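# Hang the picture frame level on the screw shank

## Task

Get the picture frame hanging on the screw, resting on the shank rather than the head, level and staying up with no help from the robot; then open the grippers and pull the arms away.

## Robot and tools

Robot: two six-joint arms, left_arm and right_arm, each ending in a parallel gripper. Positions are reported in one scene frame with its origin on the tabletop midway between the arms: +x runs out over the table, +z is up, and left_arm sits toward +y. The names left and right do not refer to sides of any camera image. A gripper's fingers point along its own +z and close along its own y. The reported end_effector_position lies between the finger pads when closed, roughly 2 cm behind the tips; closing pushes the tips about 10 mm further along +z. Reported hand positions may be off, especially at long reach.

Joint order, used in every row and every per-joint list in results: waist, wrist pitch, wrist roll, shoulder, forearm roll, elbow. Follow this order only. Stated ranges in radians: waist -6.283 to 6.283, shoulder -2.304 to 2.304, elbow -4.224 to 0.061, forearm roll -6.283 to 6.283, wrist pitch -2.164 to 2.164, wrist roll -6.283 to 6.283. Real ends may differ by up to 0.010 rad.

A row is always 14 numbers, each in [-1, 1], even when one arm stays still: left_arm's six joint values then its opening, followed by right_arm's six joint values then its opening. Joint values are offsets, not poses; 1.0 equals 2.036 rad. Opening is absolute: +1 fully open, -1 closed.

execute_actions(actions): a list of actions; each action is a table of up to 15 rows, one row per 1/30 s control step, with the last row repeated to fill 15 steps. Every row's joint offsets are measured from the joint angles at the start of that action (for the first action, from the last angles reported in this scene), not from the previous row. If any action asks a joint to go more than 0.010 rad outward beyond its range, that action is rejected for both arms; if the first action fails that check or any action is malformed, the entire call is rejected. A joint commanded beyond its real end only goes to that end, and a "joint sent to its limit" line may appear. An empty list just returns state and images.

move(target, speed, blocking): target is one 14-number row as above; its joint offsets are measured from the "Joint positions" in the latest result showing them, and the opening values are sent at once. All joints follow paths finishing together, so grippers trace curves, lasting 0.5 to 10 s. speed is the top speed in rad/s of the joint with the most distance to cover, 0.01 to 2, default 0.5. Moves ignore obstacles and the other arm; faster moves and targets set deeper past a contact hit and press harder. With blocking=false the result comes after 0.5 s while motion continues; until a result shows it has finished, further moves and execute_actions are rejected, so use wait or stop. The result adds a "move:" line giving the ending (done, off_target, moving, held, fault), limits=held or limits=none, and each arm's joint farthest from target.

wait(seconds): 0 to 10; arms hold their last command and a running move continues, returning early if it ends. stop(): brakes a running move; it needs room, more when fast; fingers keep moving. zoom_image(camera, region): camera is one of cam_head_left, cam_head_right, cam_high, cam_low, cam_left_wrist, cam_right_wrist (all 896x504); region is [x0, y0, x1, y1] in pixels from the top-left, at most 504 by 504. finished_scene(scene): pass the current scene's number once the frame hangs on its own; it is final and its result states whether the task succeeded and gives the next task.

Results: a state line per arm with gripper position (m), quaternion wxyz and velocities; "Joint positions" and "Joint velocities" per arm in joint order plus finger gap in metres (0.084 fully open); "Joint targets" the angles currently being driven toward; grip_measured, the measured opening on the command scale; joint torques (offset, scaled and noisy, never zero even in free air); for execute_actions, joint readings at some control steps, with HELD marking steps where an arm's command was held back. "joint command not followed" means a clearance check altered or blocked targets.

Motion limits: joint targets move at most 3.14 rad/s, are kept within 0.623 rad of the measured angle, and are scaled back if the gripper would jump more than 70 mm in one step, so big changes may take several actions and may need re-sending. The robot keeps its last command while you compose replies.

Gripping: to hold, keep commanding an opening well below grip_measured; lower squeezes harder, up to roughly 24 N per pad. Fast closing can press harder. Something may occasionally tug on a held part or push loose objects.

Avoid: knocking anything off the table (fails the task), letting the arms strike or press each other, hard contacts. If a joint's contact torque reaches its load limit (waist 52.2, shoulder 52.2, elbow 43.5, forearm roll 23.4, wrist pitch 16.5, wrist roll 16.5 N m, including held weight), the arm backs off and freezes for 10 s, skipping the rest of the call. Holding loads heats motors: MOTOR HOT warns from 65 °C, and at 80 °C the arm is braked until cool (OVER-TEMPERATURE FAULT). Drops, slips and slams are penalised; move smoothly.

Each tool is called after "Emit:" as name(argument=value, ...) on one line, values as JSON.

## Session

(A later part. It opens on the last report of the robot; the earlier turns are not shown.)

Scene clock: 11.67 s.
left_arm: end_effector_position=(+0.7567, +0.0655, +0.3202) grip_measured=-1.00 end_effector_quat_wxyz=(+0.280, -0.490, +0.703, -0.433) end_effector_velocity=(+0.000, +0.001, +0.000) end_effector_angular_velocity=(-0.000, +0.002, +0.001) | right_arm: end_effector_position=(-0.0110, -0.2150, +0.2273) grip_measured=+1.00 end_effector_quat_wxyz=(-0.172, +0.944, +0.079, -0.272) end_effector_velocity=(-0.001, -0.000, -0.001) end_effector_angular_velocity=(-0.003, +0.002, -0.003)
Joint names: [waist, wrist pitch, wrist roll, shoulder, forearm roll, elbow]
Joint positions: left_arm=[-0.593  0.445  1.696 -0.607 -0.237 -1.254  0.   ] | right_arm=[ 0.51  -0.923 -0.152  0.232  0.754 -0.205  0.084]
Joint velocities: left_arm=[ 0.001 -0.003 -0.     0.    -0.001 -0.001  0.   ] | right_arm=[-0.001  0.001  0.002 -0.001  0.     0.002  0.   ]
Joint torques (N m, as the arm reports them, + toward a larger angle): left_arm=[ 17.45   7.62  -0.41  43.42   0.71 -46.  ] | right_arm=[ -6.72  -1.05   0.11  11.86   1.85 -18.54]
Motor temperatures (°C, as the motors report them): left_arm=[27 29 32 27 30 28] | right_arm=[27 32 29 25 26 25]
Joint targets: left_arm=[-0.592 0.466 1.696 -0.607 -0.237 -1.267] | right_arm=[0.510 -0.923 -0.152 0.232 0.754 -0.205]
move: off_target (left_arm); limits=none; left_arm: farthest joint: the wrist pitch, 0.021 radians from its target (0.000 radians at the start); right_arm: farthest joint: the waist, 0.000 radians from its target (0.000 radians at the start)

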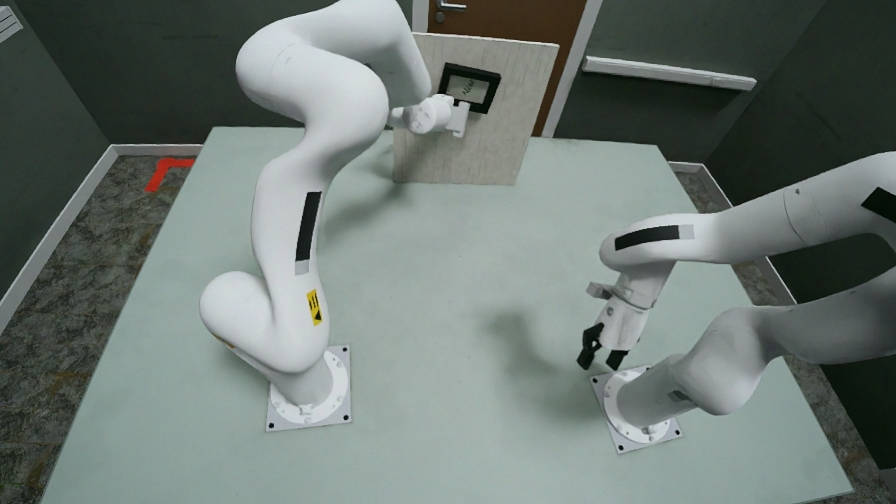

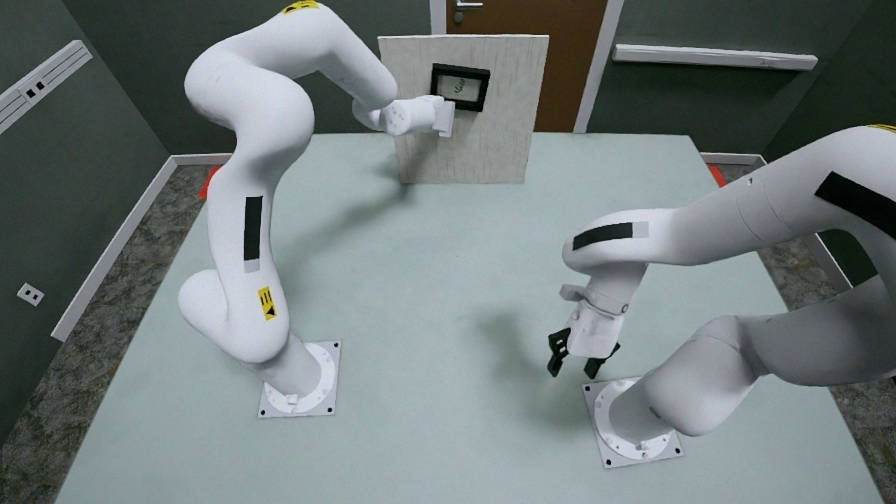

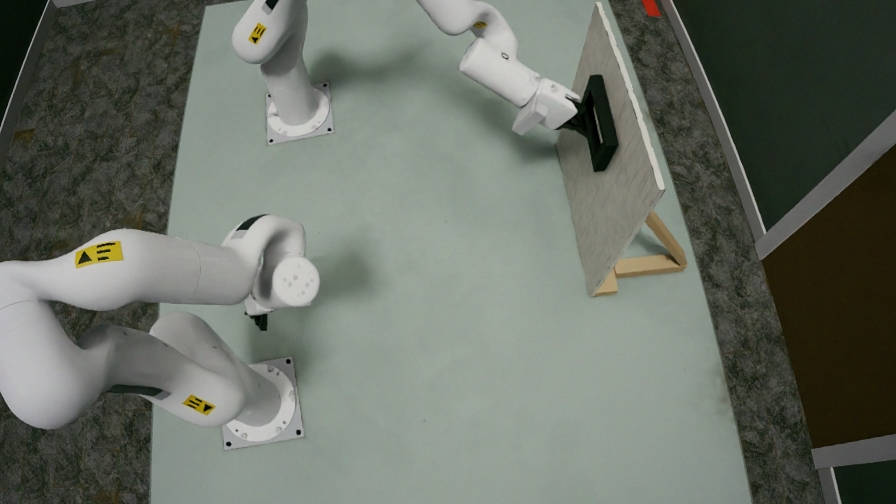

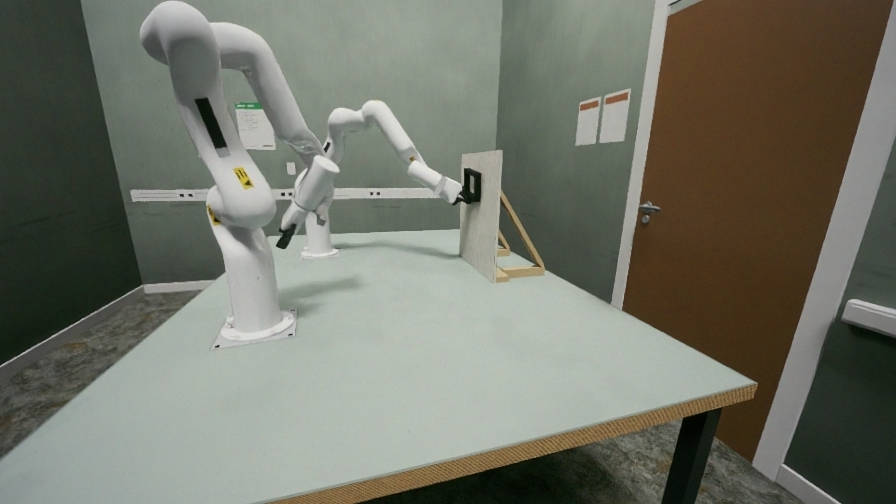

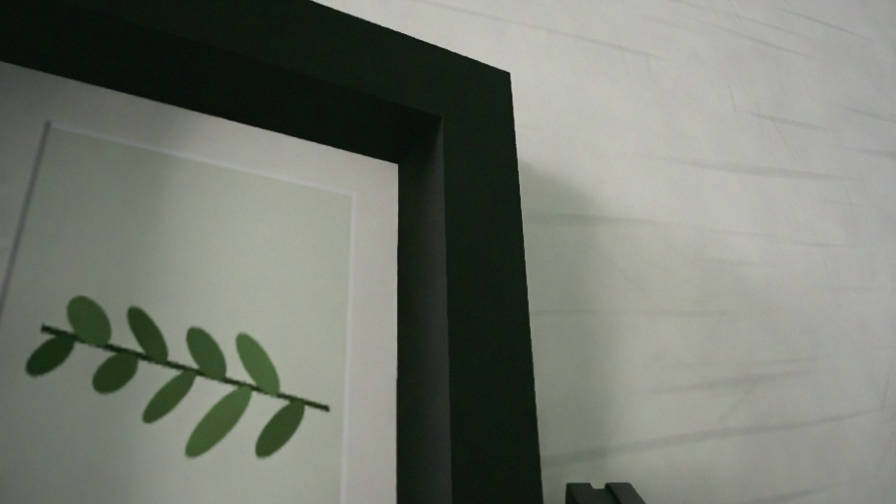

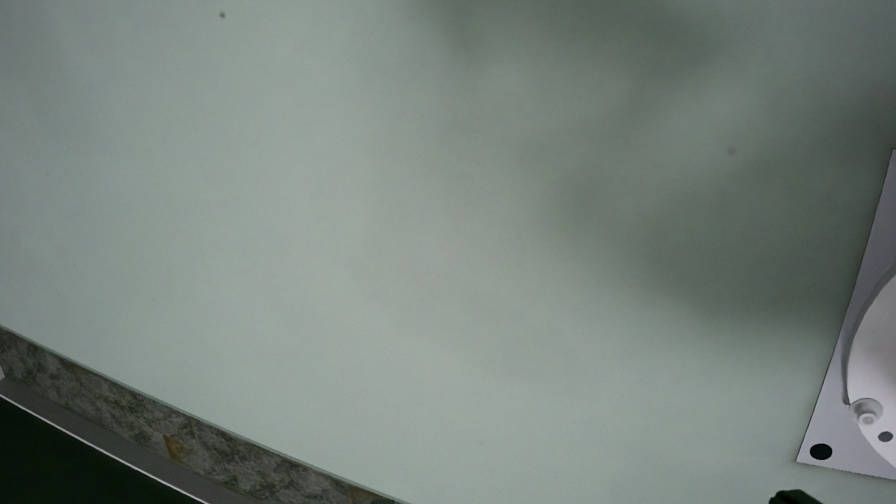

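The frame looks level now, but the arm is pressing hard. I'll back it away.

Emit:
move(target=[0,0,0,0,0,0.06,-1,0,0,0,0,0,0,1], speed=0.2)

Emit:
move(target=[0.15,0,0,0.15,0,0,-1,0,0,0,0,0,0,1], speed=0.5)

Scene clock: 12.83 s.
left_arm: end_effector_position=(+0.7142, +0.0890, +0.2513) grip_measured=-1.00 end_effector_quat_wxyz=(+0.256, -0.504, +0.729, -0.386) end_effector_velocity=(-0.001, -0.000, -0.002) end_effector_angular_velocity=(+0.002, +0.003, -0.003) | right_arm: end_effector_position=(-0.0110, -0.2150, +0.2273) grip_measured=+1.00 end_effector_quat_wxyz=(-0.172, +0.944, +0.079, -0.272) end_effector_velocity=(-0.001, -0.001, -0.000) end_effector_angular_velocity=(-0.001, +0.002, +0.001)
Joint names: [waist, wrist pitch, wrist roll, shoulder, forearm roll, elbow]
Joint positions: left_arm=[-0.593  0.445  1.696 -0.607 -0.236 -1.133  0.   ] | right_arm=[ 0.51  -0.923 -0.152  0.232  0.754 -0.205  0.084]
Joint velocities: left_arm=[-0.001 -0.001 -0.    -0.001  0.002  0.002  0.   ] | right_arm=[-0.    -0.001 -0.    -0.    -0.001  0.001 -0.   ]
Joint torques (N m, as the arm reports them, + toward a larger angle): left_arm=[ -0.12   0.93  -0.87  33.84   1.07 -17.7 ] | right_arm=[ -6.42  -1.07   0.12  12.09   1.62 -18.83]
Motor temperatures (°C, as the motors report them): left_arm=[27 29 32 27 30 28] | right_arm=[27 32 29 25 26 25]
Joint targets: left_arm=[-0.593 0.445 1.696 -0.607 -0.237 -1.132] | right_arm=[0.510 -0.923 -0.152 0.232 0.754 -0.205]
move: done; limits=none; left_arm: farthest joint: the elbow, 0.001 radians from its target (0.123 radians at the start); right_arm: farthest joint: the waist, 0.000 radians from its target (0.000 radians at the start)

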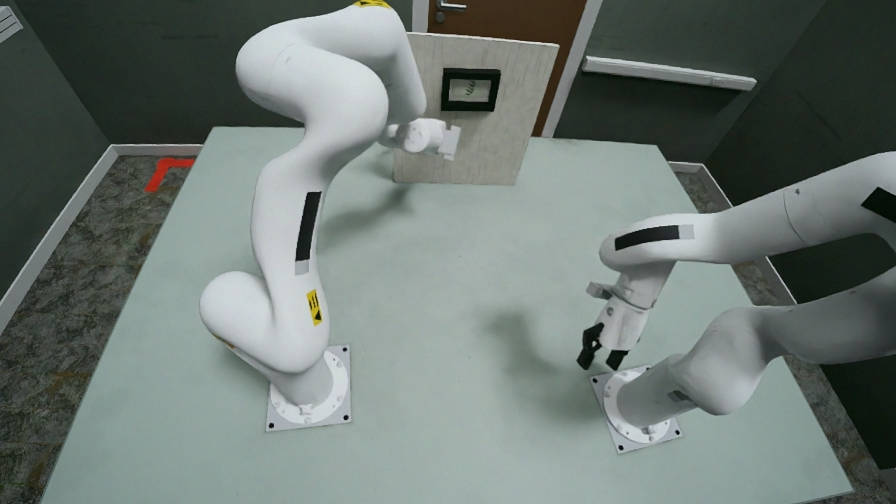

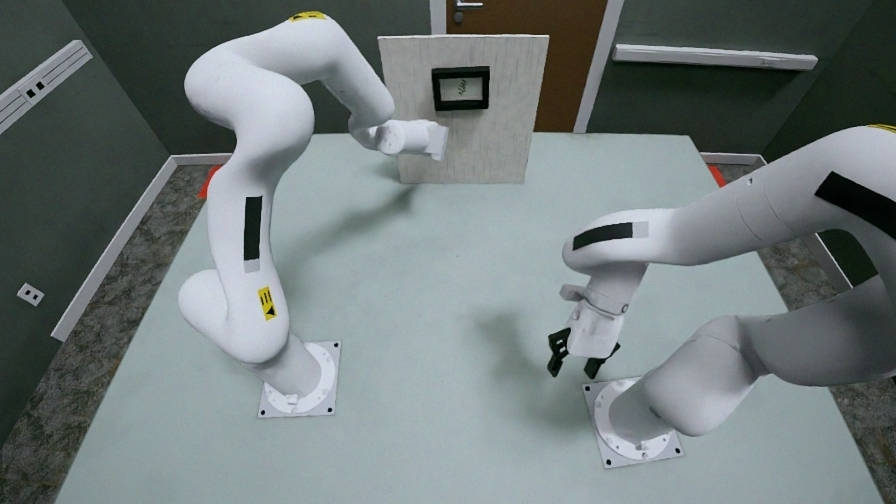

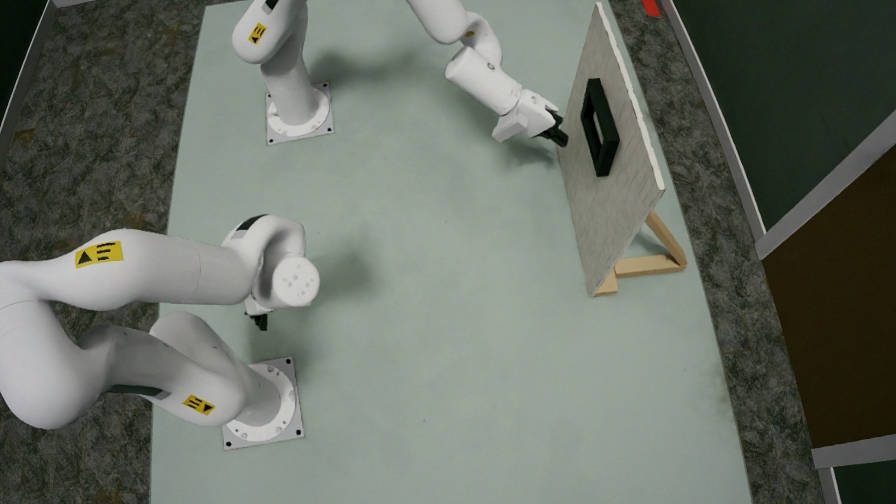

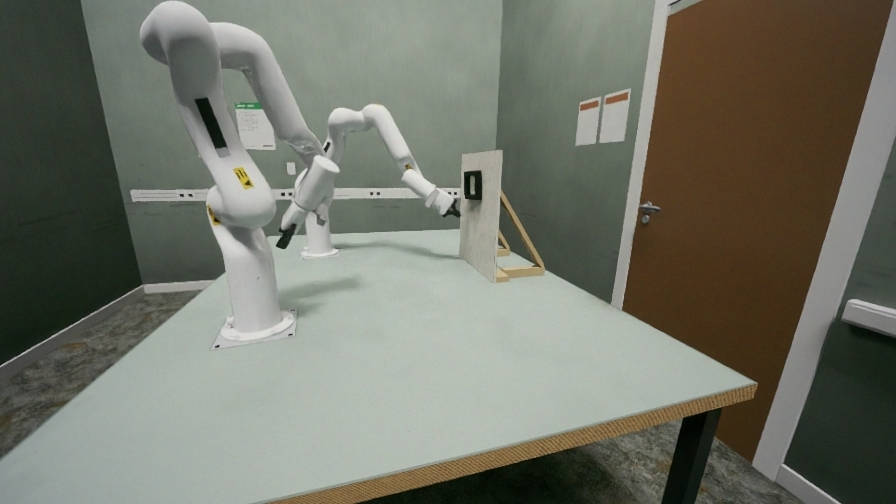

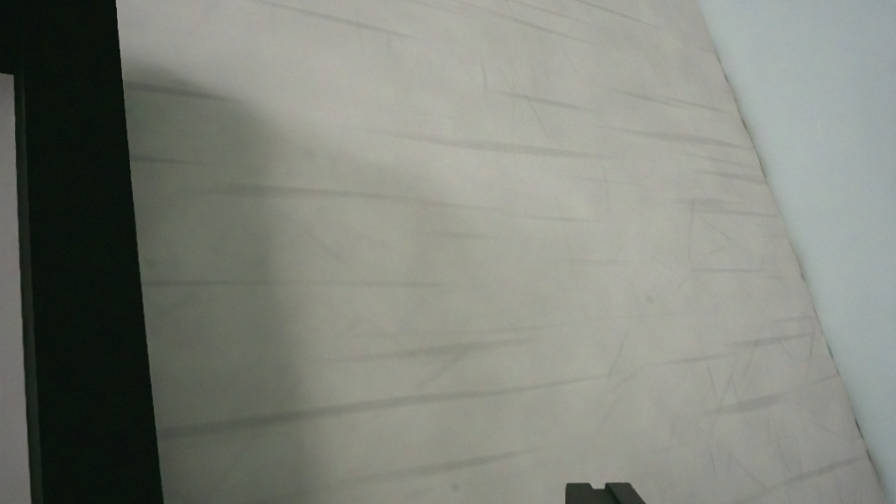

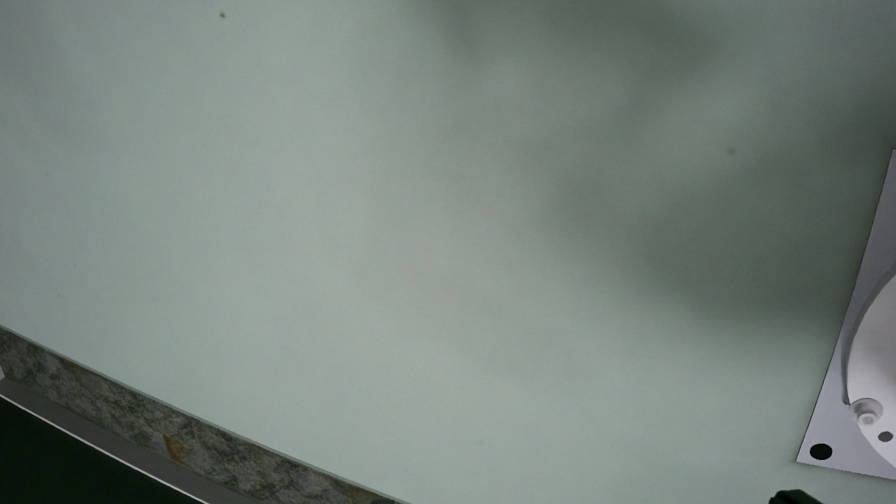

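Scene clock: 23.33 s.
left_arm: end_effector_position=(+0.7524, +0.1973, +0.3488) grip_measured=-1.00 end_effector_quat_wxyz=(+0.291, -0.551, +0.676, -0.393) end_effector_velocity=(+0.000, +0.000, -0.000) end_effector_angular_velocity=(+0.001, -0.000, -0.000) | right_arm: end_effector_position=(-0.0110, -0.2150, +0.2273) grip_measured=+1.00 end_effector_quat_wxyz=(-0.172, +0.944, +0.079, -0.272) end_effector_velocity=(-0.001, -0.000, -0.000) end_effector_angular_velocity=(-0.000, -0.000, +0.003)
Joint names: [waist, wrist pitch, wrist roll, shoulder, forearm roll, elbow]
Joint positions: left_arm=[-0.436  0.356  1.695 -0.446 -0.235 -1.119  0.   ] | right_arm=[ 0.51  -0.923 -0.152  0.232  0.754 -0.205  0.084]
Joint velocities: left_arm=[ 0.     0.     0.001 -0.    -0.    -0.     0.   ] | right_arm=[ 0.002  0.    -0.001  0.001 -0.     0.001 -0.   ]
Joint torques (N m, as the arm reports them, + toward a larger angle): left_arm=[  0.1    1.02  -0.86  31.94   1.34 -18.96] | right_arm=[ -6.36  -1.07   0.14  11.89   1.75 -19.18]
Motor temperatures (°C, as the motors report them): left_arm=[27 29 32 27 30 28] | right_arm=[27 32 29 25 26 25]
Joint targets: left_arm=[-0.436 0.356 1.695 -0.446 -0.235 -1.119] | right_arm=[0.510 -0.923 -0.152 0.232 0.754 -0.205]
TORQUE FAULT: the external load on the wrist pitch of the left arm reached its load limit, and that arm stopped for 10 seconds. That time counts as 18 of the actions that you can send in this scene. A torque fault stops only its own arm. That arm's remaining commands of this call were not run. The wrist pitch of that arm moved back by up to 3 degrees. That arm holds there, with its grip as last carried out, and accepts commands again: back off and push less far. That arm stops again, at the same cost, whenever a joint's load reaches its limit.
move: fault (left_arm); limits=none; left_arm: farthest joint: the waist, 0.148 radians from its target (0.305 radians at the start); right_arm: farthest joint: the waist, 0.000 radians from its target (0.000 radians at the start)

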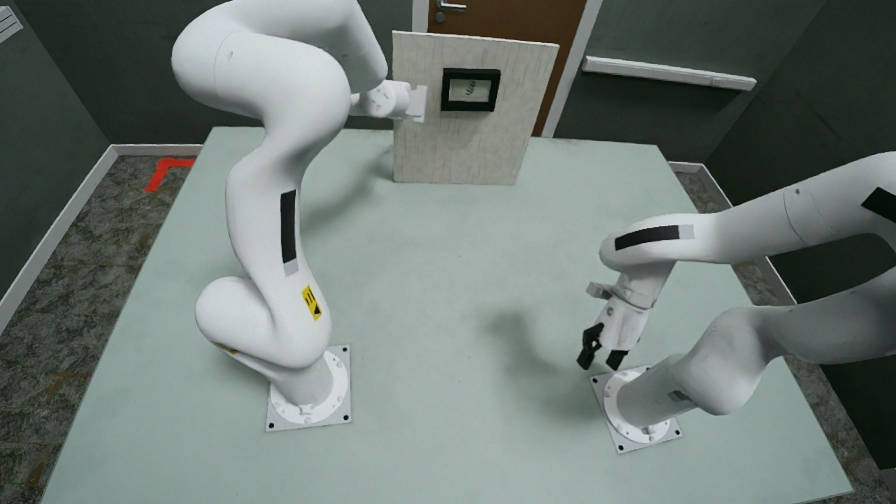

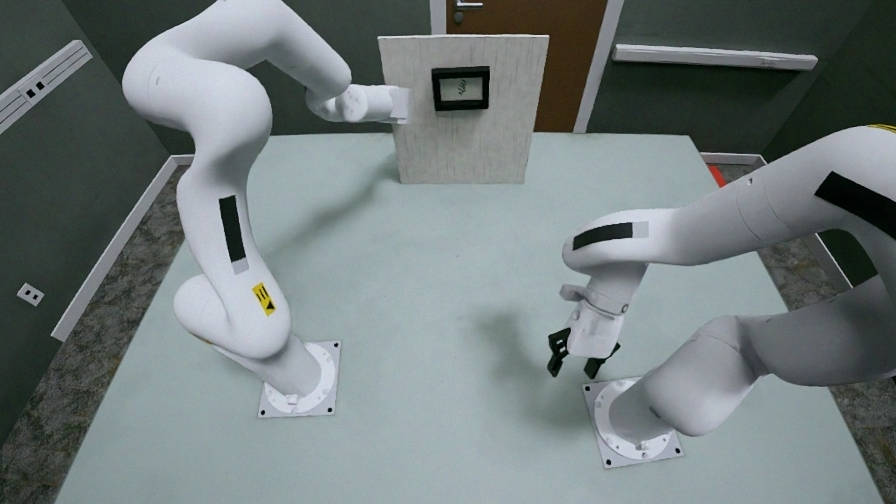

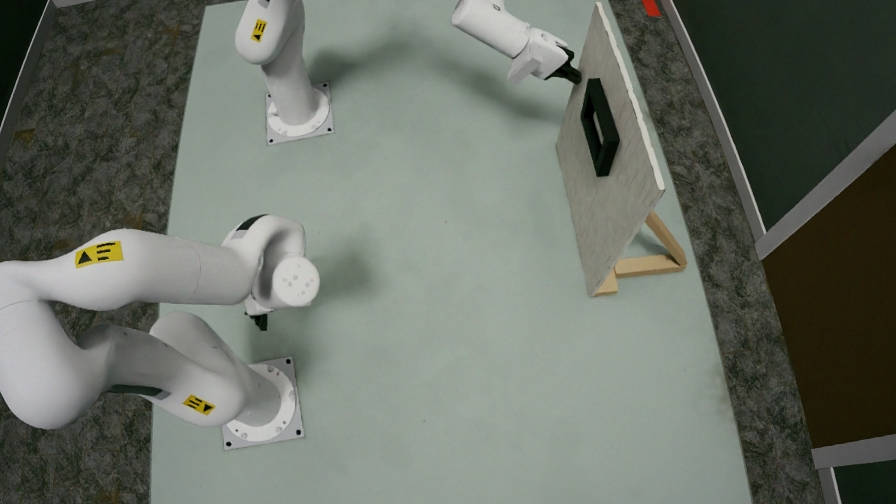

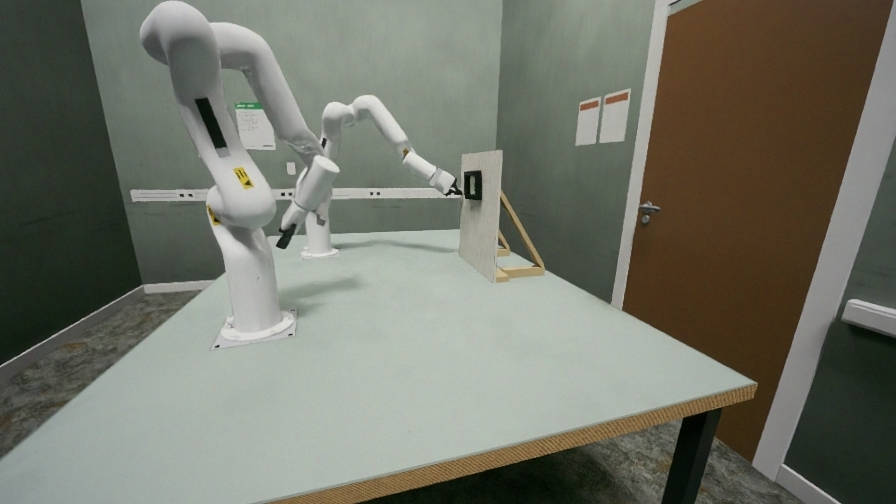

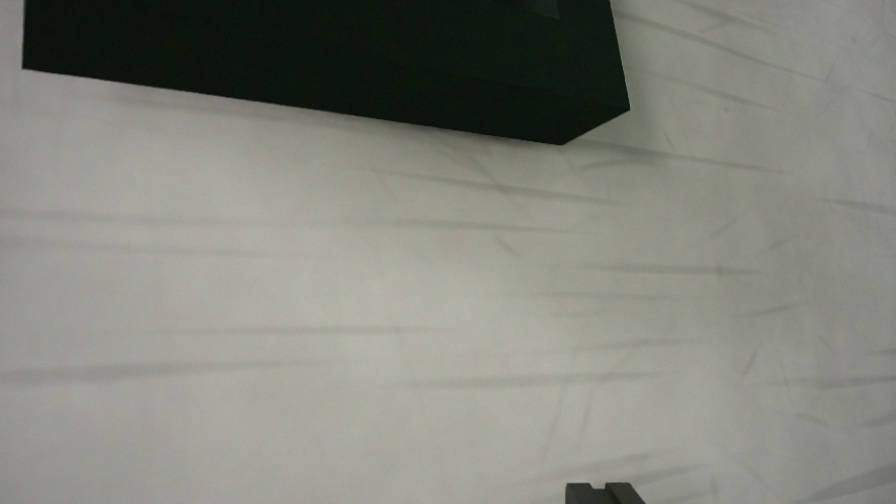

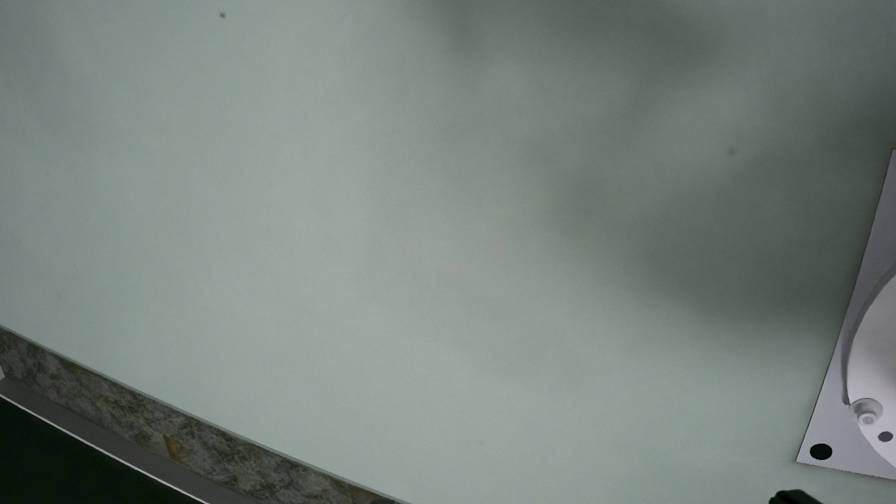

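The arm hit the board on that retreat. I'll retract with the elbow instead.

Emit:
move(target=[0,0,0,0,0,0.12,-1,0,0,0,0,0,0,1], speed=0.4)

Scene clock: 24.43 s.
left_arm: end_effector_position=(+0.6529, +0.2333, +0.2174) grip_measured=-1.00 end_effector_quat_wxyz=(+0.234, -0.579, +0.721, -0.300) end_effector_velocity=(-0.002, +0.000, -0.002) end_effector_angular_velocity=(+0.001, +0.005, +0.000) | right_arm: end_effector_position=(-0.0110, -0.2150, +0.2273) grip_measured=+1.00 end_effector_quat_wxyz=(-0.172, +0.944, +0.079, -0.272) end_effector_velocity=(+0.000, +0.000, +0.000) end_effector_angular_velocity=(+0.001, -0.000, -0.002)
Joint names: [waist, wrist pitch, wrist roll, shoulder, forearm roll, elbow]
Joint positions: left_arm=[-0.436  0.356  1.695 -0.446 -0.235 -0.876  0.   ] | right_arm=[ 0.51  -0.923 -0.152  0.232  0.754 -0.205  0.084]
Joint velocities: left_arm=[-0.    -0.001 -0.001 -0.001 -0.     0.003  0.   ] | right_arm=[-0.001  0.    -0.001 -0.     0.002 -0.     0.   ]
Joint torques (N m, as the arm reports them, + toward a larger angle): left_arm=[  0.58   0.82  -0.86  28.39   1.33 -16.3 ] | right_arm=[ -6.11  -1.11   0.08  11.97   1.53 -18.73]
Motor temperatures (°C, as the motors report them): left_arm=[27 29 32 27 30 28] | right_arm=[27 32 29 25 26 25]
Joint targets: left_arm=[-0.436 0.356 1.695 -0.446 -0.235 -0.875] | right_arm=[0.510 -0.923 -0.152 0.232 0.754 -0.205]
move: done; limits=none; left_arm: farthest joint: the elbow, 0.001 radians from its target (0.245 radians at the start); right_arm: farthest joint: the waist, 0.000 radians from its target (0.000 radians at the start)

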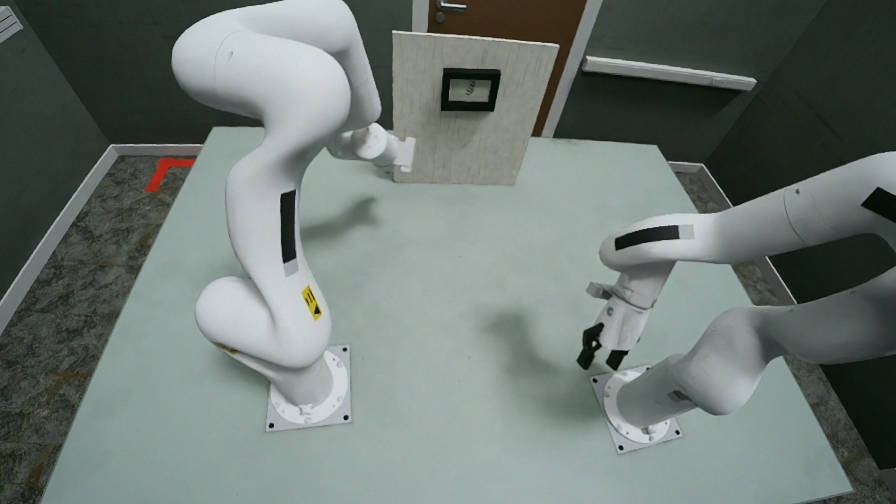

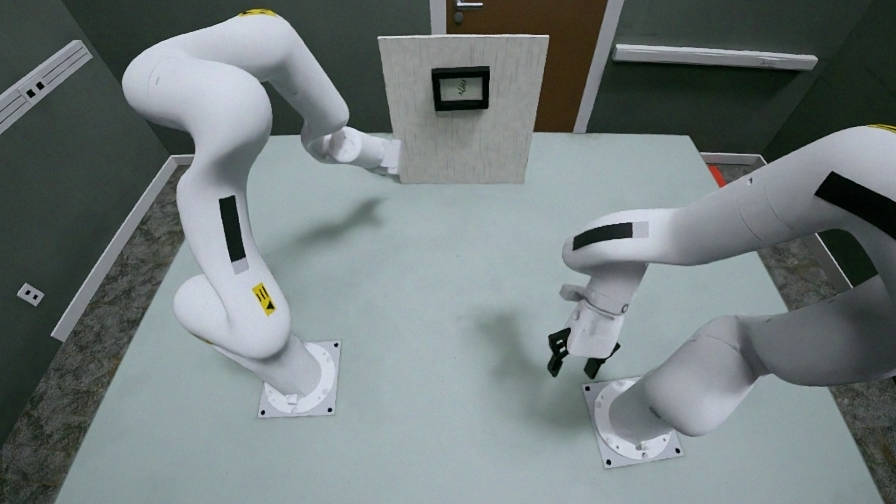

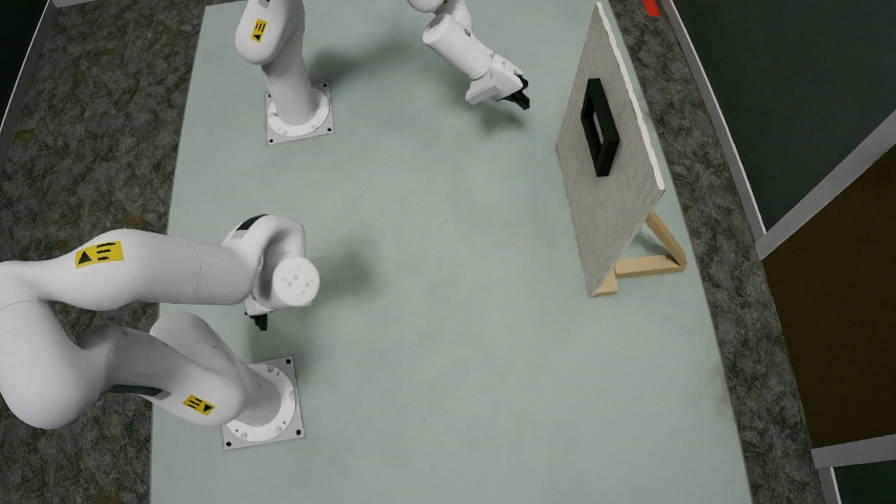

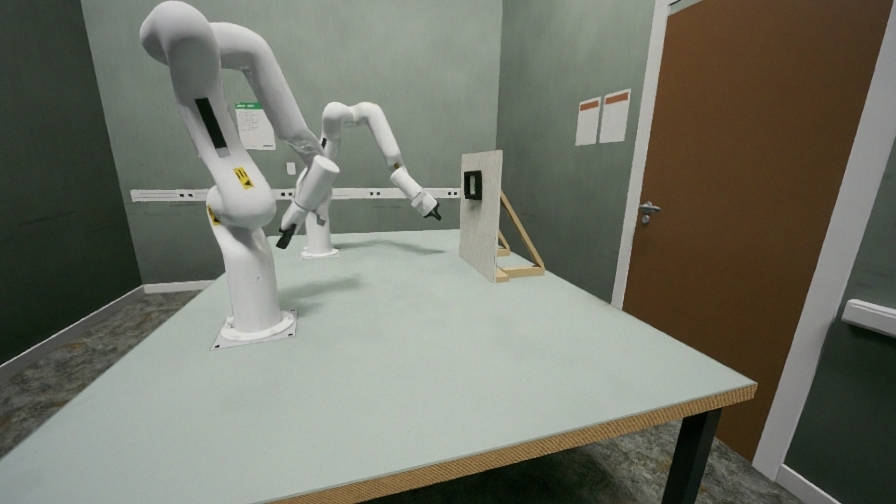

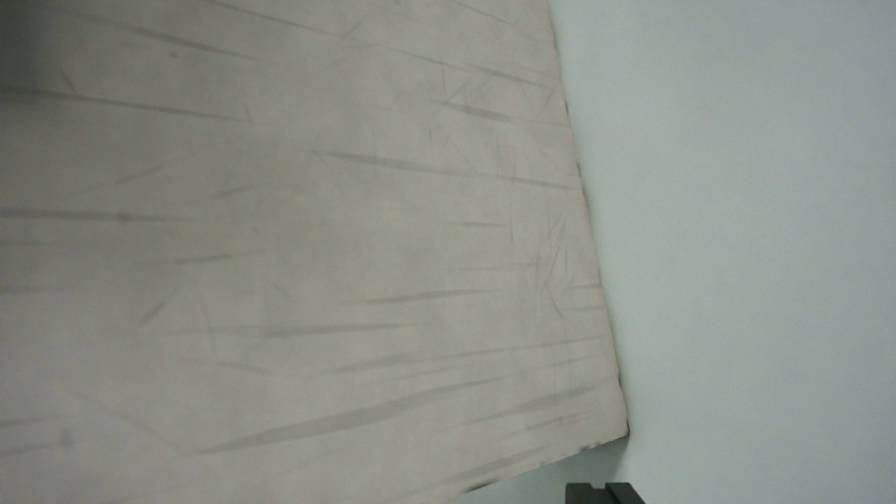

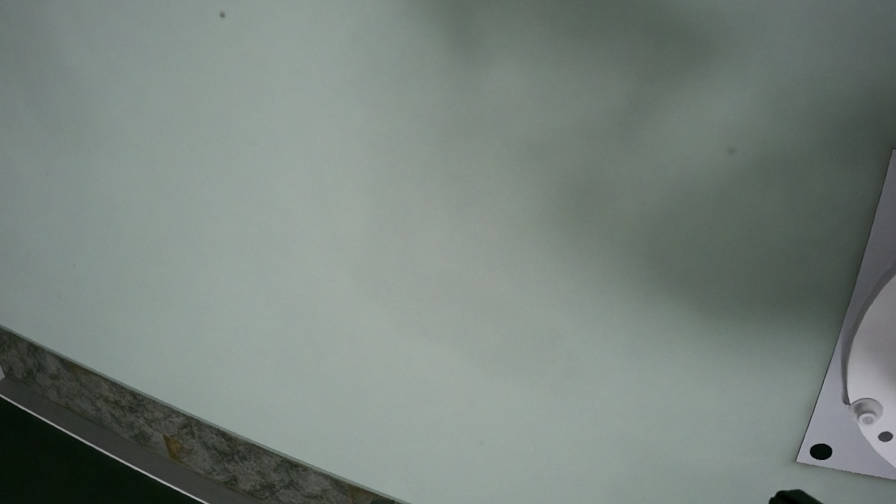

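Emit:
finished_scene(scene=1)

The scene is finished: the task was done.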